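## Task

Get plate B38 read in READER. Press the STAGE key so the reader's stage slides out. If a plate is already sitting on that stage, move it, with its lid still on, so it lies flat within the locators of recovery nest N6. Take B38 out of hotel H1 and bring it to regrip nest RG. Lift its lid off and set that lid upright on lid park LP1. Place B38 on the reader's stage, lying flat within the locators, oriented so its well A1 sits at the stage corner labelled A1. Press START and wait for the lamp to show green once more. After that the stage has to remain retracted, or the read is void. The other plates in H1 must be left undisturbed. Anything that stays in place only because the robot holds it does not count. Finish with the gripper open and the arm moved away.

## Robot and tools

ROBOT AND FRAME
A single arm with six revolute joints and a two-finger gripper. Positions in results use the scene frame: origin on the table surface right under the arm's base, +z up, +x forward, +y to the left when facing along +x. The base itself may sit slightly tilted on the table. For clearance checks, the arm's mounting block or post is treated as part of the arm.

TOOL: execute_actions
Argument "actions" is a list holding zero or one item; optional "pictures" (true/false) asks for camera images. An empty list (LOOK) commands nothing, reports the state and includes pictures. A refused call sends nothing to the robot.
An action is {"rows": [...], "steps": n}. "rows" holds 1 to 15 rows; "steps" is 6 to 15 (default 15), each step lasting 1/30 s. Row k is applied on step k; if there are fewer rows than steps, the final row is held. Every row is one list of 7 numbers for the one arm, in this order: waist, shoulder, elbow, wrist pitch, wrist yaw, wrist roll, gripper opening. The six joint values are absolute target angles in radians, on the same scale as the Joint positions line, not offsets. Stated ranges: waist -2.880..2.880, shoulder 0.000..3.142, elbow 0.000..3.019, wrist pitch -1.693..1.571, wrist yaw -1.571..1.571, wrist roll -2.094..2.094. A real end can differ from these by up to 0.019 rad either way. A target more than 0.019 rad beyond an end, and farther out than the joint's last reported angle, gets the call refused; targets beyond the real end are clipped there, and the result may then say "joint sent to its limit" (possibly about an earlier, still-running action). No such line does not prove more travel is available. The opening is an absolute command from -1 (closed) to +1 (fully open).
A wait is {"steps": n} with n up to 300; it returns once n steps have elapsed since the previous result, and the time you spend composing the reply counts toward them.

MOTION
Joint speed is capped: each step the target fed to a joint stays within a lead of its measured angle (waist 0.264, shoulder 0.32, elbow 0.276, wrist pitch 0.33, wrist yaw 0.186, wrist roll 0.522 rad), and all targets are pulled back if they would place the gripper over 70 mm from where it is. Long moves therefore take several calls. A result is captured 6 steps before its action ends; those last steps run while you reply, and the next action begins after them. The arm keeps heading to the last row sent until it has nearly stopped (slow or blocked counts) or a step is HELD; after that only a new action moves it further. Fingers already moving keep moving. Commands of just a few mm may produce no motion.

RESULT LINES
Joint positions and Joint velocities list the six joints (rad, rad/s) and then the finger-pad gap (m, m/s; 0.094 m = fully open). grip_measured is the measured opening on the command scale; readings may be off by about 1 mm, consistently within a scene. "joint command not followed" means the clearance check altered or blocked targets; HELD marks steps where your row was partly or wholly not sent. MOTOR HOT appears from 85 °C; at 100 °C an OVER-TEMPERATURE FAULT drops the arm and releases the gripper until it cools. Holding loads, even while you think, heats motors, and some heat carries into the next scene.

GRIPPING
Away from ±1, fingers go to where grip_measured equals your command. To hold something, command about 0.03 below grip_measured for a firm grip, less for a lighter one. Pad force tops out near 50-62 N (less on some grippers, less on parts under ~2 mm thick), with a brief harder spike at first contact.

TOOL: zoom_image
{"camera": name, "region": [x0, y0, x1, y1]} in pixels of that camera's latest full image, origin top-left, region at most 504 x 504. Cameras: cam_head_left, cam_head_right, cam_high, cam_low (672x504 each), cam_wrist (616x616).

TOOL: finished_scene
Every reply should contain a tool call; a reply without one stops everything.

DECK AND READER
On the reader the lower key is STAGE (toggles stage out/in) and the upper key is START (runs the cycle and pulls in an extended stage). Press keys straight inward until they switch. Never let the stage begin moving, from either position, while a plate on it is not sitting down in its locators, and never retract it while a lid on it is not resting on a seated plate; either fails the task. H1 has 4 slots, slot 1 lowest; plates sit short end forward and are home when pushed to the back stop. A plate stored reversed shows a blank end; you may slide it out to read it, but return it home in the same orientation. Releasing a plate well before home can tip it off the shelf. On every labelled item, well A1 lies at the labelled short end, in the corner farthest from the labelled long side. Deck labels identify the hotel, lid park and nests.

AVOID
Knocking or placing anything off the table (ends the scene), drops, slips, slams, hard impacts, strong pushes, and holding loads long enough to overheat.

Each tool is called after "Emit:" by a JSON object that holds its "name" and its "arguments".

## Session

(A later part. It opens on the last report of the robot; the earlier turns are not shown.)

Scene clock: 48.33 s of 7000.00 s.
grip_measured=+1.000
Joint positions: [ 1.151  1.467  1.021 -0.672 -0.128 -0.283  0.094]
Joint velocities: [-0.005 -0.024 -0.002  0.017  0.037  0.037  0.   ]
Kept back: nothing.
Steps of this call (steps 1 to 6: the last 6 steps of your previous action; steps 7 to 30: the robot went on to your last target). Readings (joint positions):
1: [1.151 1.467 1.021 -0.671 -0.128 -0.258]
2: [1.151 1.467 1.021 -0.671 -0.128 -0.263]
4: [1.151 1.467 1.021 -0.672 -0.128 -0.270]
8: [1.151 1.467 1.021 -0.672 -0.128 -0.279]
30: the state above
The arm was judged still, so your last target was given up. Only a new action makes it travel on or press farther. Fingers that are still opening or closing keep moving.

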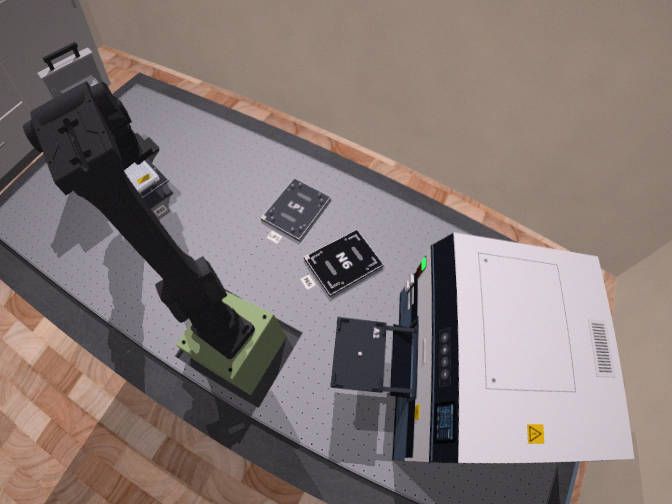

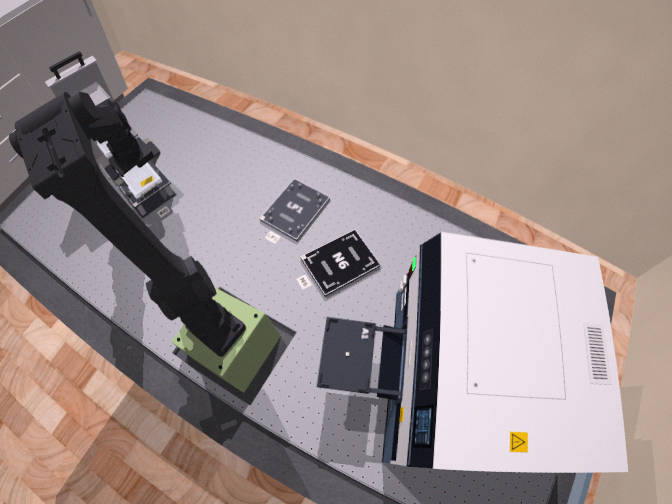

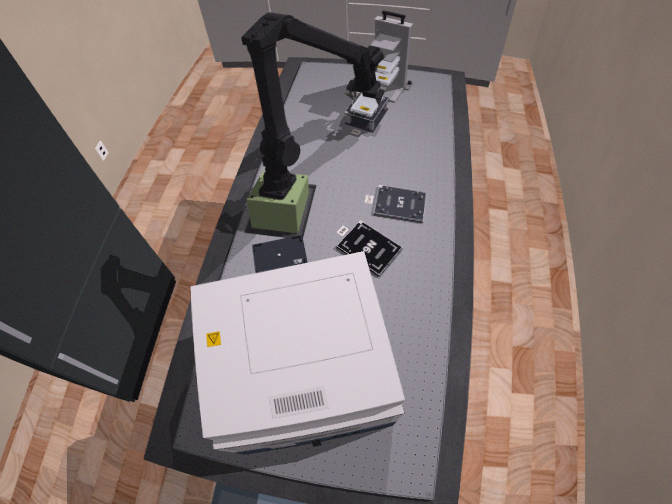

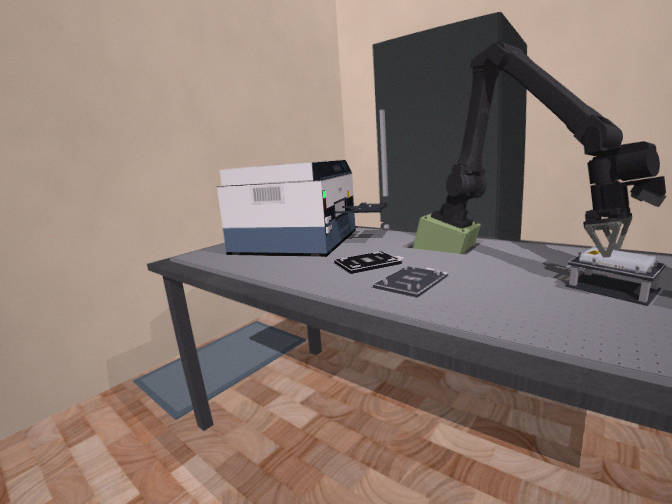

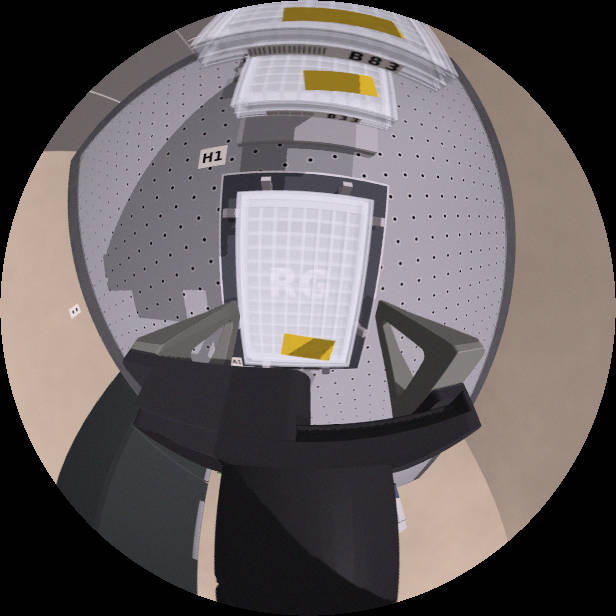

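Emit:
{"name": "execute_actions", "arguments": {"actions": [{"rows":[[1.155,1.5,1.05,-0.66,-0.13,-0.25,1]],"steps":15}]}}

Emit:
{"name": "execute_actions", "arguments": {"actions": [{"steps":20}], "pictures": true}}

Emit:
{"name": "zoom_image", "arguments": {"camera": "cam_low", "region": [540, 200, 672, 300]}}

Scene clock: 48.83 s of 7000.00 s.
grip_measured=+1.000
Joint positions: [ 1.151  1.471  1.021 -0.672 -0.132 -0.268  0.094]
Joint velocities: [-0.015 -0.005 -0.012 -0.012 -0.022 -0.081  0.   ]
Steps of this call (steps 1 to 6: nothing new was sent; steps 7 to 15: the first 9 steps of this action). Readings (joint positions):
7: [1.151 1.469 1.021 -0.672 -0.128 -0.280]
8: [1.151 1.470 1.021 -0.672 -0.129 -0.277]
10: [1.151 1.471 1.021 -0.672 -0.132 -0.272]
14: [1.151 1.471 1.021 -0.672 -0.132 -0.269]
15: the state above

Scene clock: 49.50 s of 7000.00 s.
grip_measured=+1.000
Joint positions: [ 1.151  1.471  1.021 -0.672 -0.132 -0.267  0.094]
Joint velocities: [-0.005 -0.015 -0.002 -0.002 -0.022  0.022  0.   ]
Kept back: nothing.
Steps of this call (steps 1 to 6: the last 6 steps of your previous action; steps 7 to 15: the robot went on to your last target; steps 16 to 20: nothing new was sent). Readings (joint positions):
1: [1.151 1.471 1.021 -0.672 -0.132 -0.268]
2: [1.151 1.471 1.021 -0.672 -0.132 -0.267]
4: [1.151 1.471 1.021 -0.672 -0.132 -0.267]
8: [1.151 1.471 1.021 -0.672 -0.132 -0.267]
20: the state above
The arm was judged still, so your last target was given up. Only a new action makes it travel on or press farther. Fingers that are still opening or closing keep moving.

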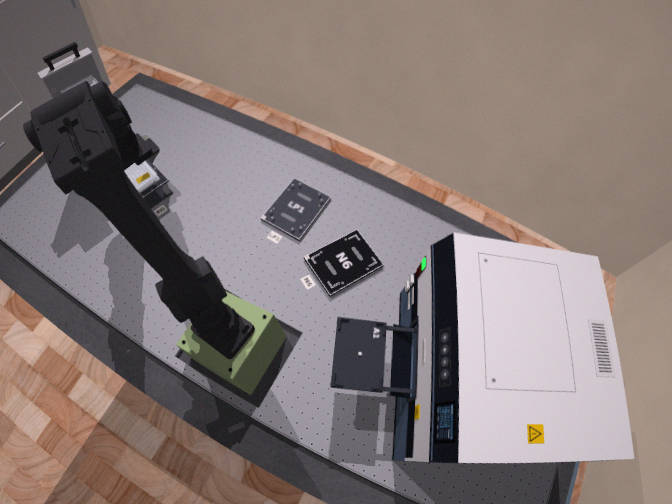

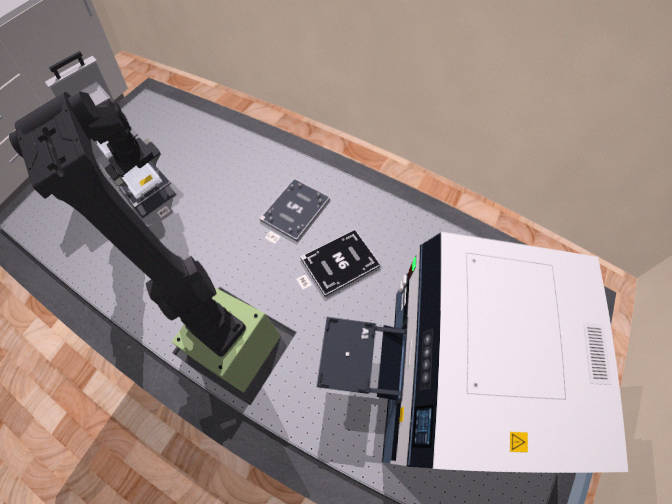

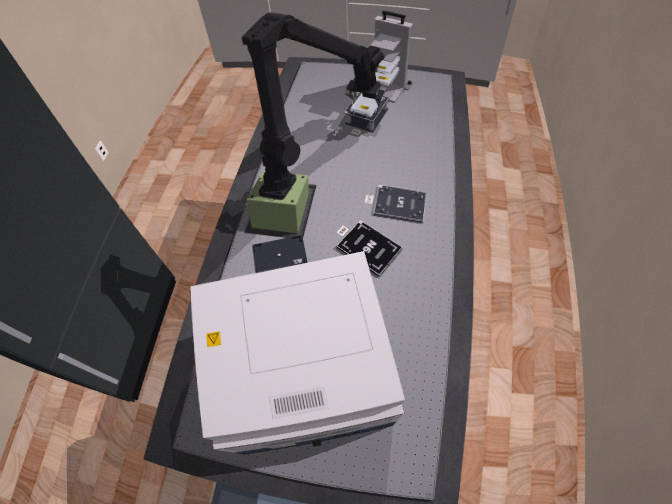

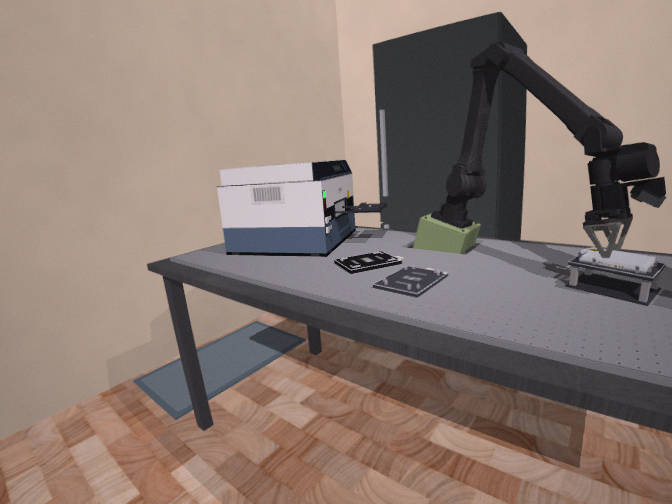

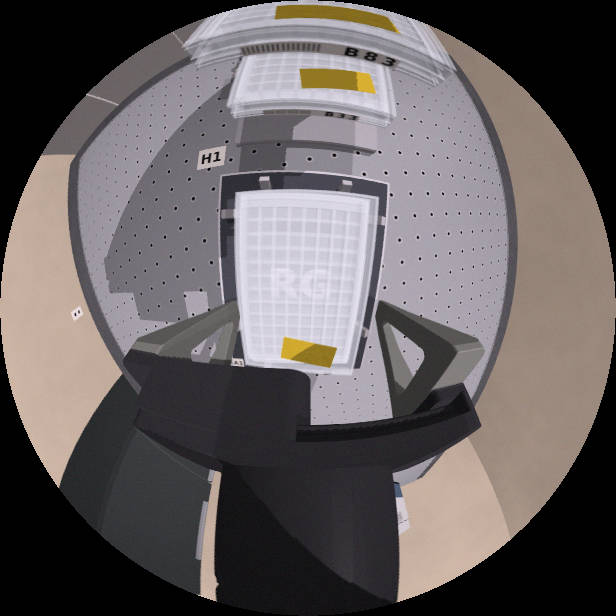

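Region (540, 200, 672, 300) of cam_low's 672x504 image, scaled by 3.818, with more detail than that image has; it fills the top 382 rows of this view, and the rest is white.

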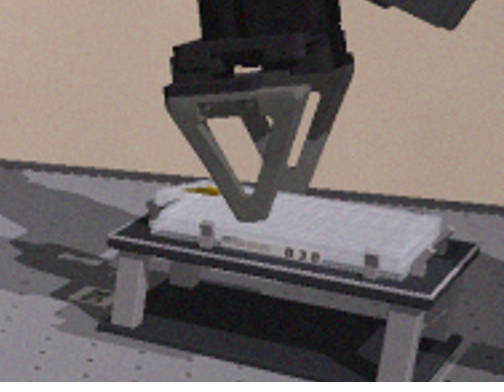

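Emit:
{"name": "execute_actions", "arguments": {"actions": [{"rows":[[1.175,1.45,1.06,-0.67,-0.13,-0.25,1]],"steps":15}]}}

Emit:
{"name": "execute_actions", "arguments": {"actions": [{"rows":[[1.175,1.51,1.06,-0.67,-0.13,-0.25,1]],"steps":15}]}}

Emit:
{"name": "execute_actions", "arguments": {"actions": [{"steps":20}], "pictures": true}}

Emit:
{"name": "zoom_image", "arguments": {"camera": "cam_low", "region": [540, 200, 672, 300]}}

Scene clock: 50.07 s of 7000.00 s.
grip_measured=+1.000
Joint positions: [ 1.165  1.468  1.021 -0.672 -0.132 -0.266  0.094]
Joint velocities: [-0.005  0.005 -0.007 -0.002 -0.037  0.037  0.   ]
Steps of this call (steps 1 to 8: nothing new was sent; steps 9 to 17: the first 9 steps of this action). Readings (joint positions):
9: [1.152 1.470 1.021 -0.672 -0.132 -0.267]
10: [1.152 1.469 1.021 -0.672 -0.132 -0.267]
12: [1.157 1.468 1.021 -0.672 -0.132 -0.266]
16: [1.164 1.468 1.021 -0.672 -0.132 -0.266]
17: the state above

Scene clock: 50.57 s of 7000.00 s.
grip_measured=+1.000
Joint positions: [ 1.165  1.5    1.024 -0.67  -0.133 -0.259  0.094]
Joint velocities: [-0.005 -0.015  0.012  0.017  0.007  0.051  0.   ]
Steps of this call (steps 1 to 6: the last 6 steps of your previous action; steps 7 to 15: the first 9 steps of this action). Readings (joint positions):
7: [1.165 1.470 1.021 -0.672 -0.132 -0.265]
8: [1.165 1.474 1.022 -0.672 -0.132 -0.265]
10: [1.165 1.486 1.022 -0.672 -0.132 -0.265]
14: [1.165 1.500 1.024 -0.670 -0.133 -0.259]
15: the state above

Scene clock: 51.23 s of 7000.00 s.
grip_measured=+1.000
Joint positions: [ 1.165  1.5    1.024 -0.67  -0.133 -0.258  0.094]
Joint velocities: [-0.024 -0.024  0.002  0.022 -0.007  0.007  0.   ]
Kept back: nothing.
Steps of this call (steps 1 to 6: the last 6 steps of your previous action; steps 7 to 15: the robot went on to your last target; steps 16 to 20: nothing new was sent). Readings (joint positions):
1: [1.165 1.500 1.024 -0.670 -0.133 -0.259]
2: [1.165 1.500 1.024 -0.670 -0.133 -0.259]
4: [1.165 1.500 1.024 -0.670 -0.133 -0.258]
8: [1.165 1.500 1.024 -0.670 -0.133 -0.258]
20: the state above
The arm was judged still, so your last target was given up. Only a new action makes it travel on or press farther. Fingers that are still opening or closing keep moving.

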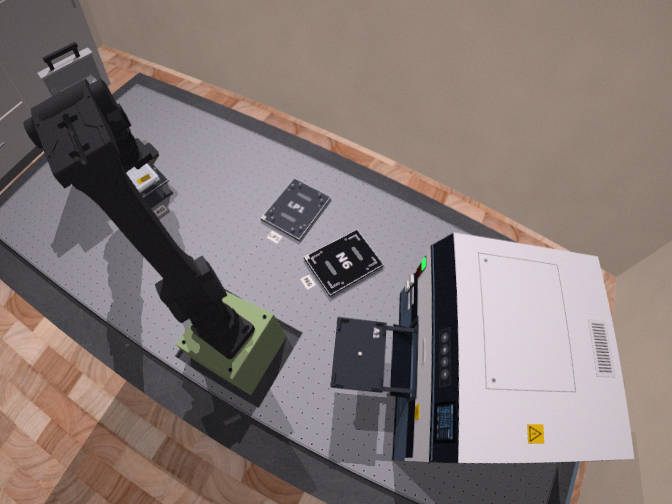

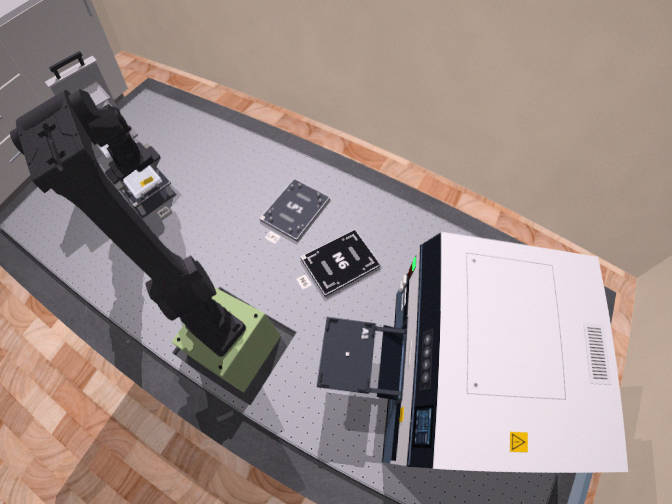

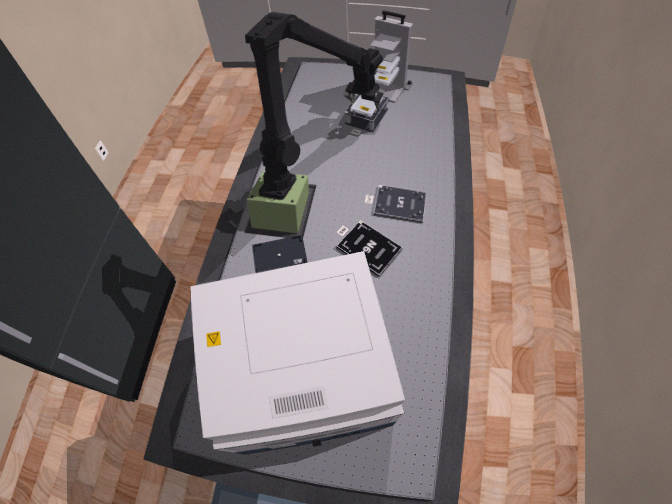

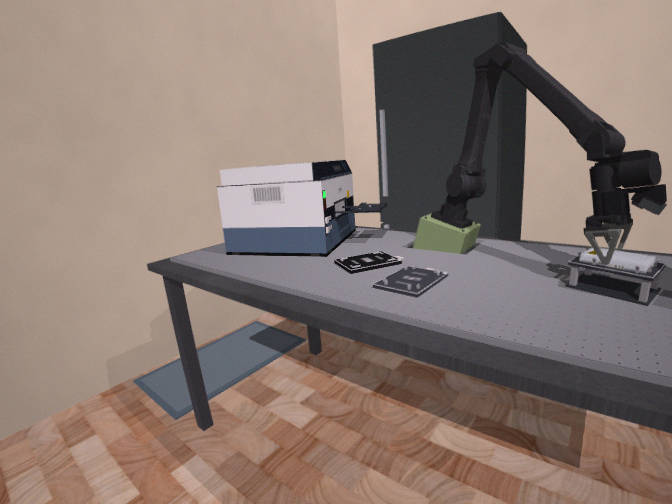

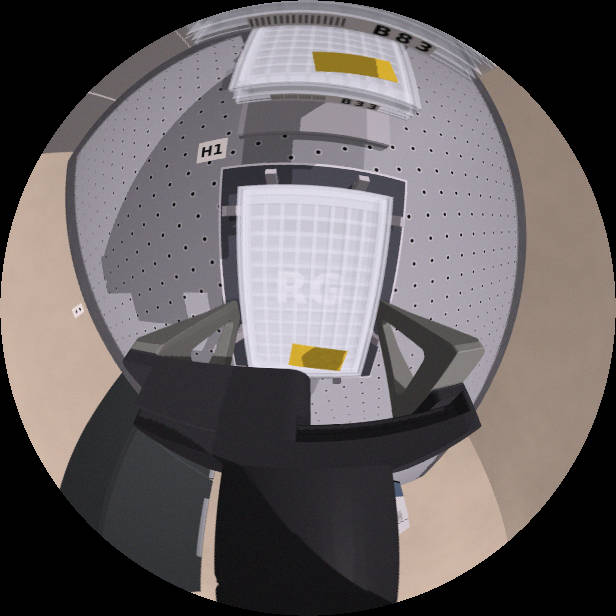

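Region (540, 200, 672, 300) of cam_low's 672x504 image, scaled by 3.818, with more detail than that image has; it fills the top 382 rows of this view, and the rest is white.

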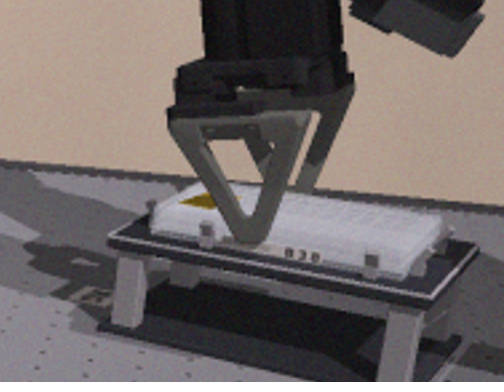

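Emit:
{"name": "execute_actions", "arguments": {"actions": [{"rows":[[1.165,1.462,1.04,-0.67,-0.13,-0.25,1]],"steps":15}]}}

Emit:
{"name": "execute_actions", "arguments": {"actions": [{"steps":10}], "pictures": true}}

Emit:
{"name": "zoom_image", "arguments": {"camera": "cam_low", "region": [540, 200, 672, 300]}}

Scene clock: 51.80 s of 7000.00 s.
grip_measured=+1.000
Joint positions: [ 1.165  1.485  1.024 -0.67  -0.133 -0.258  0.094]
Joint velocities: [-0.015  0.005  0.007  0.017 -0.007 -0.022  0.   ]
Steps of this call (steps 1 to 8: nothing new was sent; steps 9 to 17: the first 9 steps of this action). Readings (joint positions):
9: [1.165 1.499 1.024 -0.670 -0.133 -0.258]
10: [1.165 1.497 1.024 -0.670 -0.133 -0.258]
12: [1.165 1.493 1.024 -0.670 -0.133 -0.258]
16: [1.165 1.486 1.024 -0.670 -0.133 -0.258]
17: the state above

Scene clock: 52.13 s of 7000.00 s.
grip_measured=+1.000
Joint positions: [ 1.165  1.485  1.024 -0.67  -0.133 -0.258  0.094]
Joint velocities: [-0.015 -0.005 -0.007 -0.002 -0.007  0.007  0.   ]
Kept back: nothing.
Steps of this call (steps 1 to 6: the last 6 steps of your previous action; steps 7 to 10: the robot went on to your last target). Readings (joint positions):
1: [1.165 1.485 1.024 -0.670 -0.133 -0.258]
2: [1.165 1.485 1.024 -0.670 -0.133 -0.258]
4: [1.165 1.485 1.024 -0.670 -0.133 -0.258]
8: [1.165 1.485 1.024 -0.670 -0.133 -0.258]
10: the state above

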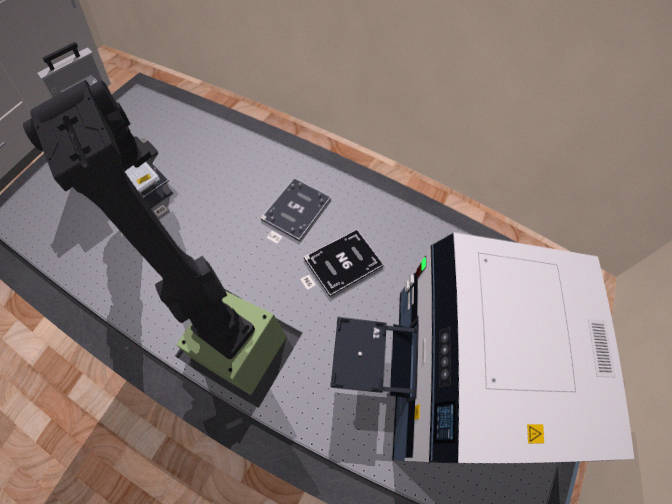

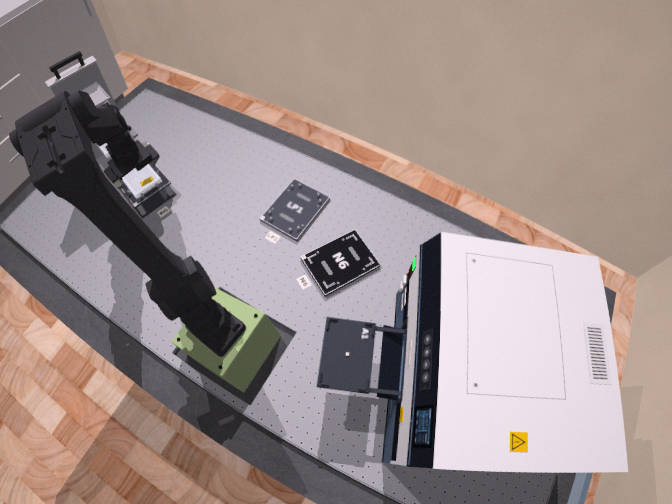

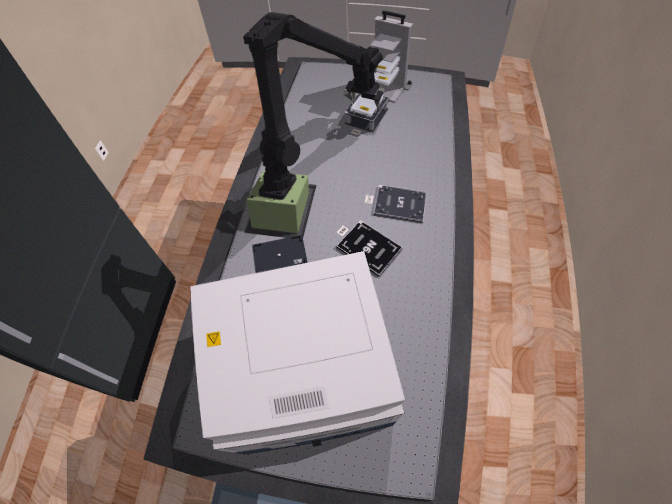

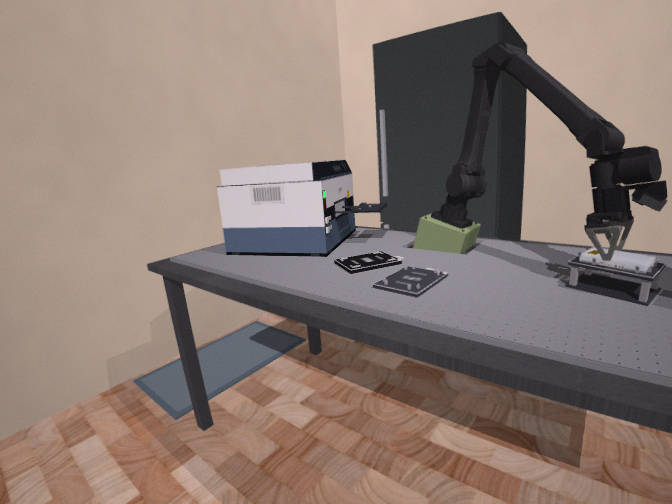

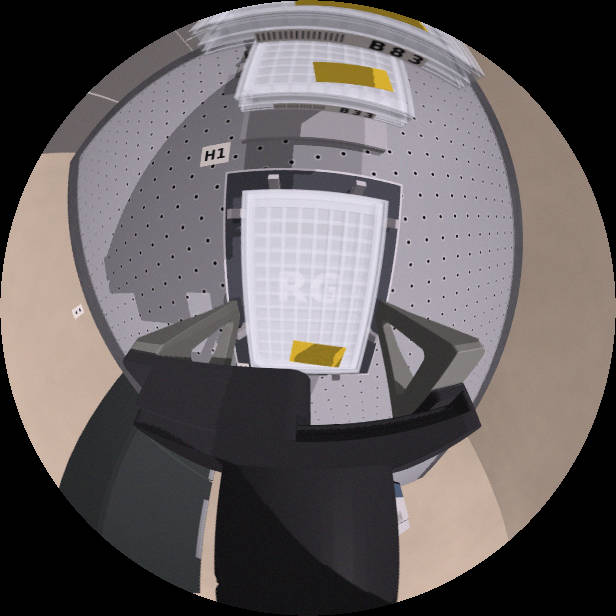

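Region (540, 200, 672, 300) of cam_low's 672x504 image, scaled by 3.818, with more detail than that image has; it fills the top 382 rows of this view, and the rest is white.

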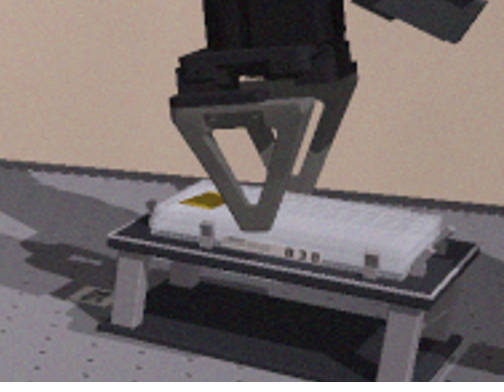

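Good. Gripping and lifting.

Emit:
{"name": "execute_actions", "arguments": {"actions": [{"rows":[[1.165,1.485,1.024,-0.67,-0.13,-0.258,0.79]],"steps":15}]}}

Emit:
{"name": "execute_actions", "arguments": {"actions": [{"rows":[[1.165,1.40,1.024,-0.74,-0.13,-0.258,0.79]],"steps":15}]}}

Emit:
{"name": "execute_actions", "arguments": {"actions": [{"steps":10}], "pictures": true}}

Emit:
{"name": "zoom_image", "arguments": {"camera": "cam_low", "region": [540, 200, 672, 300]}}

Scene clock: 52.67 s of 7000.00 s.
grip_measured=+0.804
Joint positions: [ 1.165  1.485  1.024 -0.67  -0.132 -0.258  0.085]
Joint velocities: [-0.015 -0.005 -0.007 -0.012 -0.037 -0.037  0.   ]
Steps of this call (steps 1 to 7: the robot went on to your last target; steps 8 to 16: the first 9 steps of this action). Readings (joint positions):
8: [1.165 1.485 1.024 -0.670 -0.133 -0.258]
9: [1.165 1.485 1.024 -0.670 -0.132 -0.258]
11: [1.165 1.485 1.024 -0.670 -0.132 -0.258]
15: [1.165 1.485 1.024 -0.670 -0.132 -0.258]
16: the state above

Scene clock: 53.17 s of 7000.00 s.
grip_measured=+0.804
Joint positions: [ 1.165  1.406  1.024 -0.728 -0.127 -0.258  0.085]
Joint velocities: [ 0.005 -0.073 -0.012 -0.061  0.007 -0.037 -0.001]
Steps of this call (steps 1 to 6: the last 6 steps of your previous action; steps 7 to 15: the first 9 steps of this action). Readings (joint positions):
7: [1.165 1.482 1.024 -0.681 -0.131 -0.258]
8: [1.165 1.475 1.024 -0.686 -0.129 -0.258]
10: [1.165 1.449 1.024 -0.701 -0.127 -0.258]
14: [1.165 1.408 1.024 -0.725 -0.127 -0.258]
15: the state above

Scene clock: 53.50 s of 7000.00 s.
grip_measured=+0.804
Joint positions: [ 1.165  1.405  1.024 -0.733 -0.127 -0.258  0.085]
Joint velocities: [-0.005 -0.024 -0.017 -0.002  0.007 -0.007  0.   ]
Kept back: nothing.
Steps of this call (steps 1 to 6: the last 6 steps of your previous action; steps 7 to 10: the robot went on to your last target). Readings (joint positions):
1: [1.165 1.405 1.024 -0.729 -0.127 -0.258]
2: [1.165 1.405 1.024 -0.730 -0.127 -0.258]
4: [1.165 1.405 1.024 -0.732 -0.127 -0.258]
8: [1.165 1.405 1.024 -0.733 -0.127 -0.258]
10: the state above

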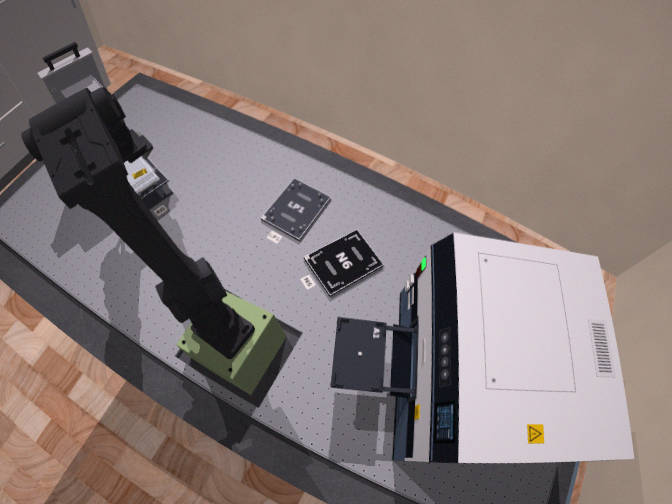

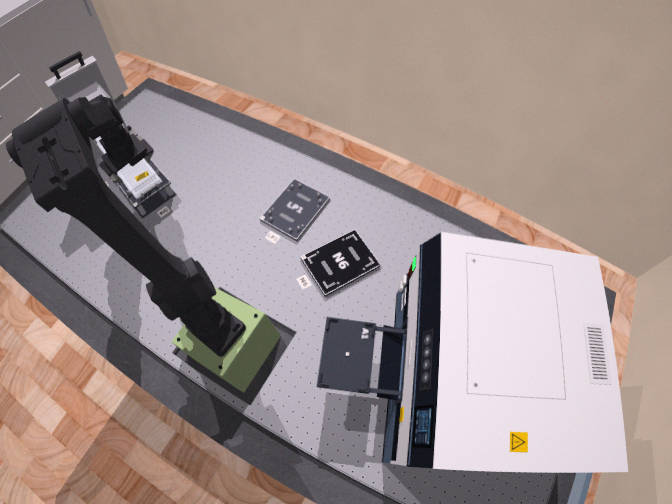

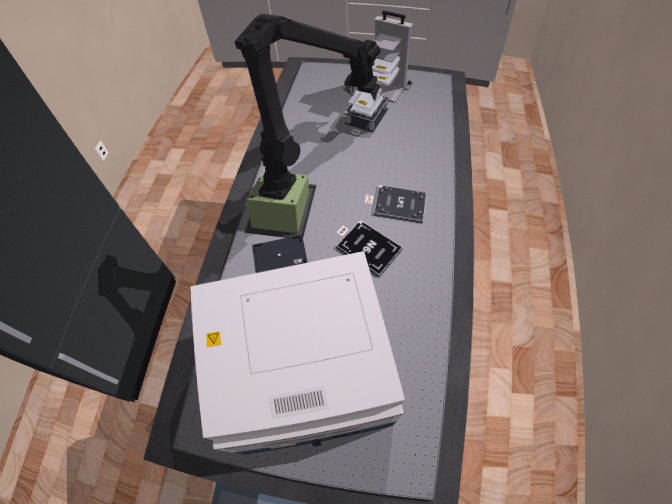

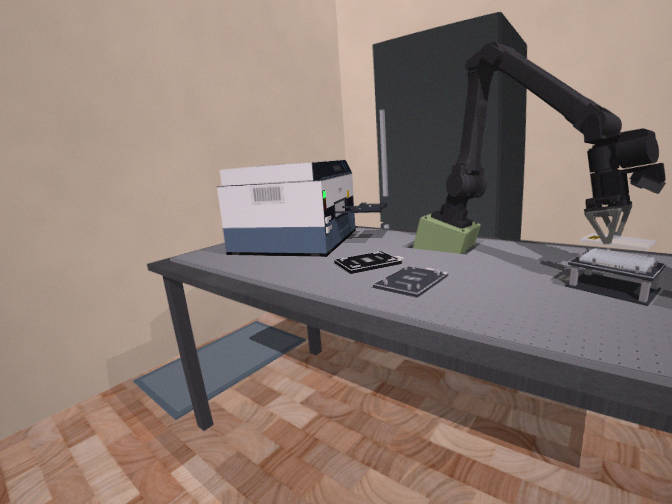

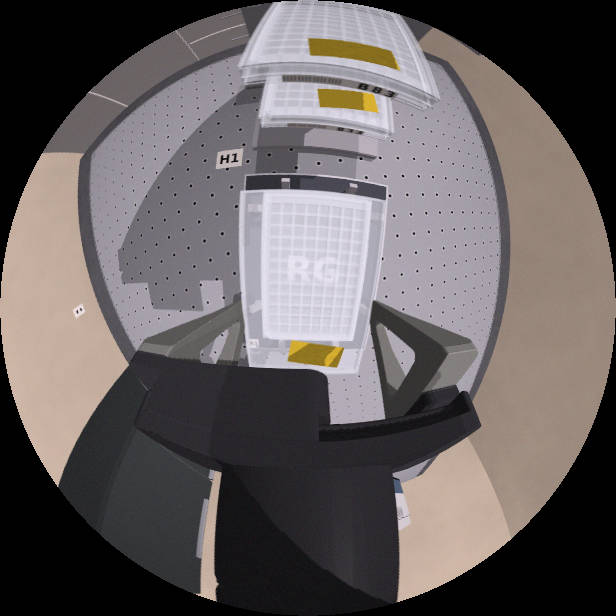

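Region (540, 200, 672, 300) of cam_low's 672x504 image, scaled by 3.818, with more detail than that image has; it fills the top 382 rows of this view, and the rest is white.

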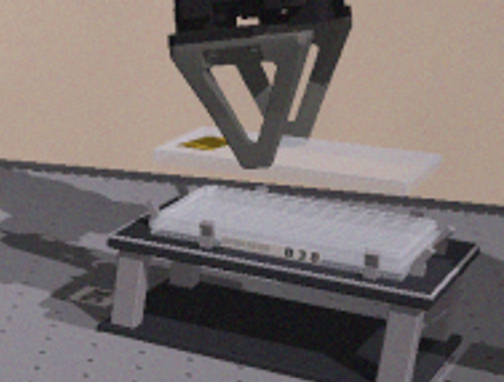

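Lid off. Moving to hover above LP1.

Emit:
{"name": "execute_actions", "arguments": {"actions": [{"rows":[[0.6,1.35,0.8,-0.68,-0.2,-0.2,0.775]],"steps":15}]}}

Emit:
{"name": "execute_actions", "arguments": {"actions": [{"steps":20}]}}

Emit:
{"name": "execute_actions", "arguments": {"actions": [{"rows":[[0.2,1.5,0.66,-0.45,-0.28,-0.15,0.775]],"steps":15}]}}

Emit:
{"name": "execute_actions", "arguments": {"actions": [{"steps":40}], "pictures": true}}

Scene clock: 54.07 s of 7000.00 s.
grip_measured=+0.792
Joint positions: [ 0.816  1.382  0.828 -0.702 -0.208 -0.238  0.084]
Joint velocities: [-1.744 -0.005 -0.271  0.022  0.022  0.037 -0.001]
Steps of this call (steps 1 to 8: the robot went on to your last target; steps 9 to 17: the first 9 steps of this action). Readings (joint positions):
9: [1.156 1.404 1.011 -0.724 -0.148 -0.257]
10: [1.138 1.396 0.987 -0.711 -0.165 -0.255]
12: [1.073 1.384 0.926 -0.705 -0.184 -0.250]
16: [0.874 1.382 0.838 -0.703 -0.208 -0.240]
17: the state above

Scene clock: 54.73 s of 7000.00 s.
grip_measured=+0.792
Joint positions: [ 0.594  1.371  0.807 -0.693 -0.197 -0.215  0.084]
Joint velocities: [-0.005 -0.015 -0.002 -0.002 -0.037  0.007 -0.001]
Kept back: nothing.
Steps of this call (steps 1 to 6: the last 6 steps of your previous action; steps 7 to 20: the robot went on to your last target). Readings (joint positions):
1: [0.754 1.382 0.820 -0.701 -0.207 -0.235]
2: [0.693 1.382 0.814 -0.698 -0.204 -0.231]
4: [0.597 1.382 0.809 -0.694 -0.197 -0.223]
8: [0.564 1.375 0.807 -0.693 -0.195 -0.216]
20: the state above

Scene clock: 55.03 s of 7000.00 s.
grip_measured=+0.792
Joint positions: [ 0.224  1.497  0.675 -0.476 -0.274 -0.18   0.084]
Joint velocities: [-1.255  0.376 -0.247  0.193 -0.037  0.242 -0.   ]
Steps of this call (steps 1 to 9: the first 9 steps of this action). Readings (joint positions):
1: [0.583 1.374 0.796 -0.664 -0.224 -0.213]
2: [0.560 1.380 0.779 -0.619 -0.245 -0.209]
4: [0.483 1.408 0.743 -0.558 -0.265 -0.203]
8: [0.272 1.482 0.685 -0.485 -0.274 -0.185]
9: the state above

Scene clock: 56.37 s of 7000.00 s.
grip_measured=+0.792
Joint positions: [ 0.191  1.514  0.658 -0.463 -0.276 -0.165  0.084]
Joint velocities: [-0.005  0.005  0.012  0.007 -0.022 -0.066  0.001]
Kept back: nothing.
Steps of this call (steps 1 to 6: the last 6 steps of your previous action; steps 7 to 30: the robot went on to your last target; steps 31 to 40: nothing new was sent). Readings (joint positions):
1: [0.190 1.508 0.668 -0.472 -0.274 -0.176]
2: [0.170 1.513 0.662 -0.471 -0.274 -0.173]
4: [0.166 1.514 0.658 -0.470 -0.275 -0.169]
8: [0.188 1.514 0.658 -0.464 -0.276 -0.167]
40: the state above
The arm was judged still, so your last target was given up. Only a new action makes it travel on or press farther. Fingers that are still opening or closing keep moving.

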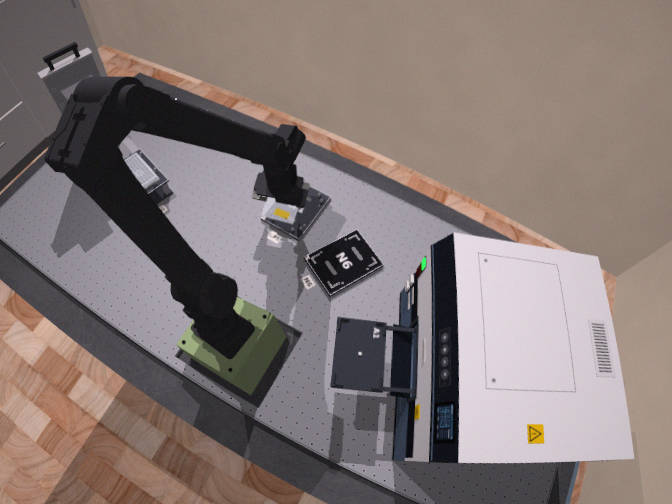

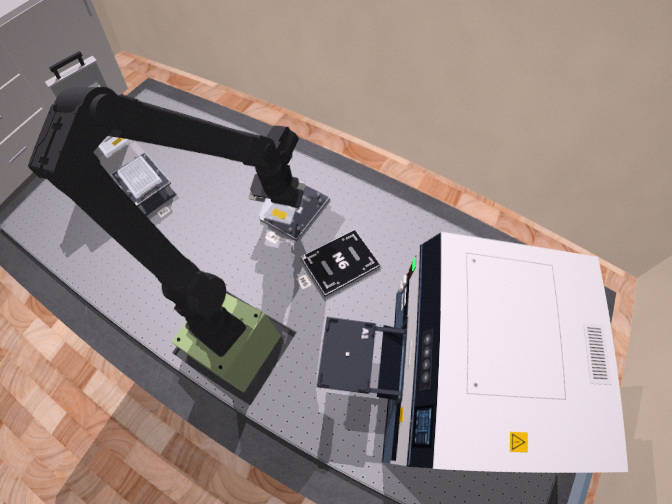

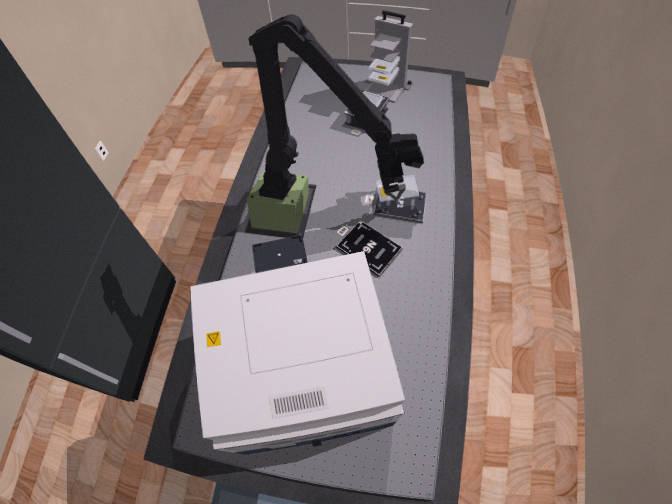

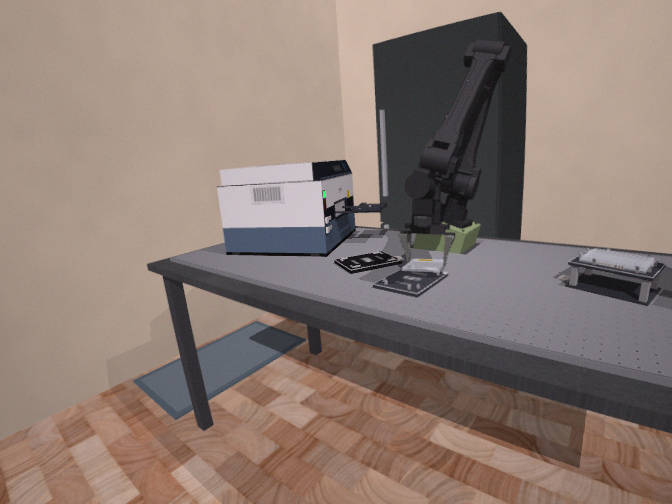

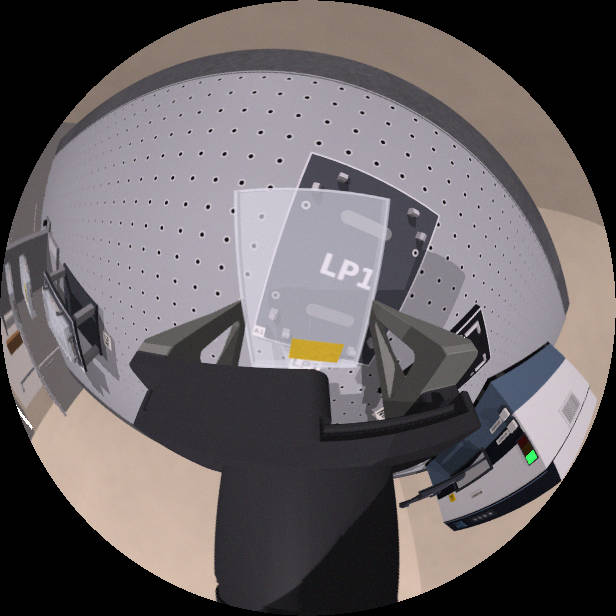

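Roll +0.4, and moving slightly right and forward.

Emit:
{"name": "execute_actions", "arguments": {"actions": [{"rows":[[0.15,1.54,0.7,-0.46,-0.28,0.25,0.775]],"steps":15}]}}

Emit:
{"name": "execute_actions", "arguments": {"actions": [{"steps":40}], "pictures": true}}

Scene clock: 56.83 s of 7000.00 s.
grip_measured=+0.792
Joint positions: [ 0.161  1.534  0.659 -0.463 -0.278  0.18   0.084]
Joint velocities: [-0.015  0.015 -0.022  0.012 -0.022  0.374  0.001]
Steps of this call (steps 1 to 5: nothing new was sent; steps 6 to 14: the first 9 steps of this action). Readings (joint positions):
6: [0.190 1.515 0.658 -0.463 -0.278 -0.102]
7: [0.186 1.517 0.659 -0.463 -0.278 -0.034]
9: [0.174 1.525 0.659 -0.463 -0.278 0.064]
13: [0.161 1.533 0.659 -0.463 -0.278 0.166]
14: the state above

Scene clock: 58.17 s of 7000.00 s.
grip_measured=+0.792
Joint positions: [ 0.161  1.534  0.659 -0.463 -0.278  0.235  0.084]
Joint velocities: [ 0.005 -0.005 -0.012  0.002  0.037 -0.066 -0.   ]
Kept back: nothing.
Steps of this call (steps 1 to 6: the last 6 steps of your previous action; steps 7 to 30: the robot went on to your last target; steps 31 to 40: nothing new was sent). Readings (joint positions):
1: [0.161 1.534 0.659 -0.463 -0.278 0.191]
2: [0.161 1.534 0.659 -0.463 -0.278 0.200]
4: [0.161 1.534 0.659 -0.463 -0.278 0.213]
8: [0.161 1.534 0.659 -0.463 -0.278 0.226]
40: the state above
The arm was judged still, so your last target was given up. Only a new action makes it travel on or press farther. Fingers that are still opening or closing keep moving.

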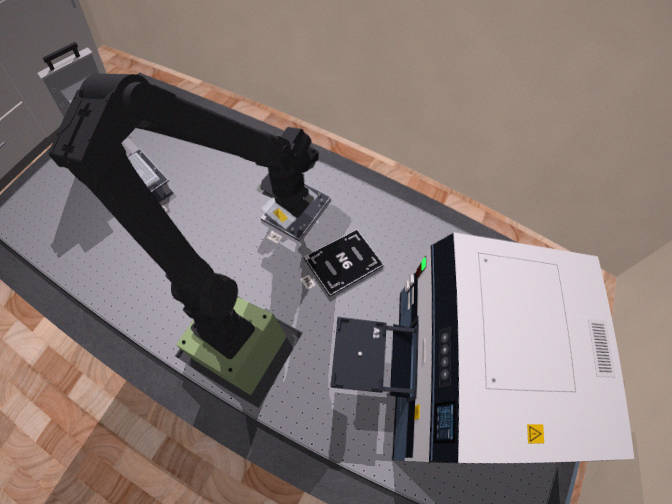

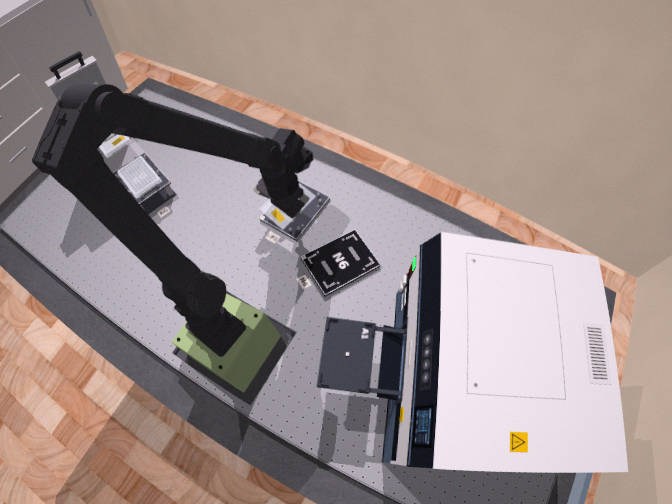

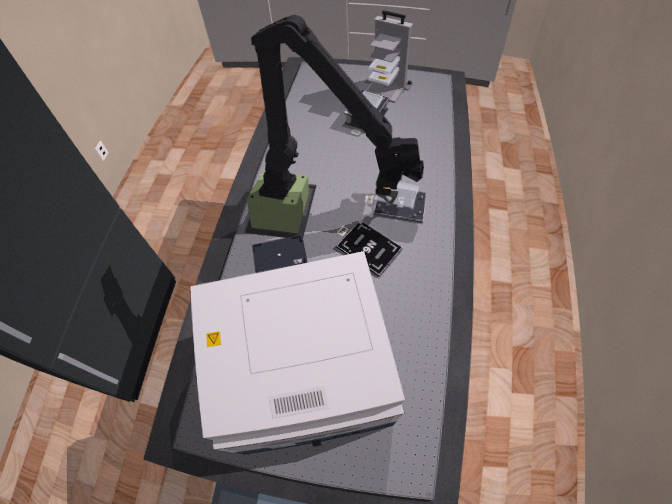

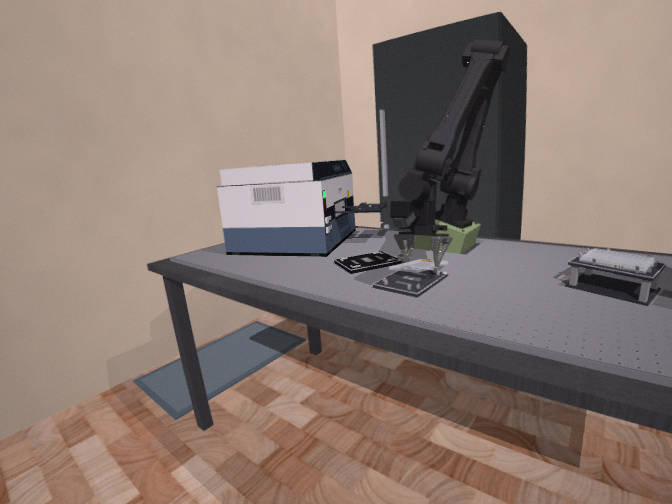

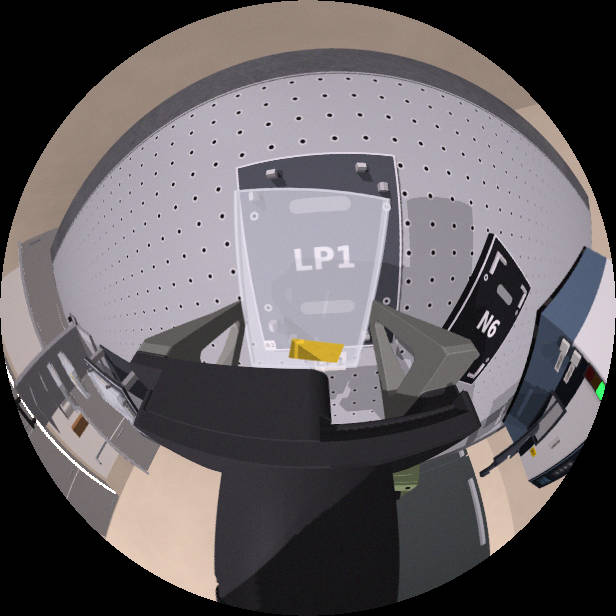

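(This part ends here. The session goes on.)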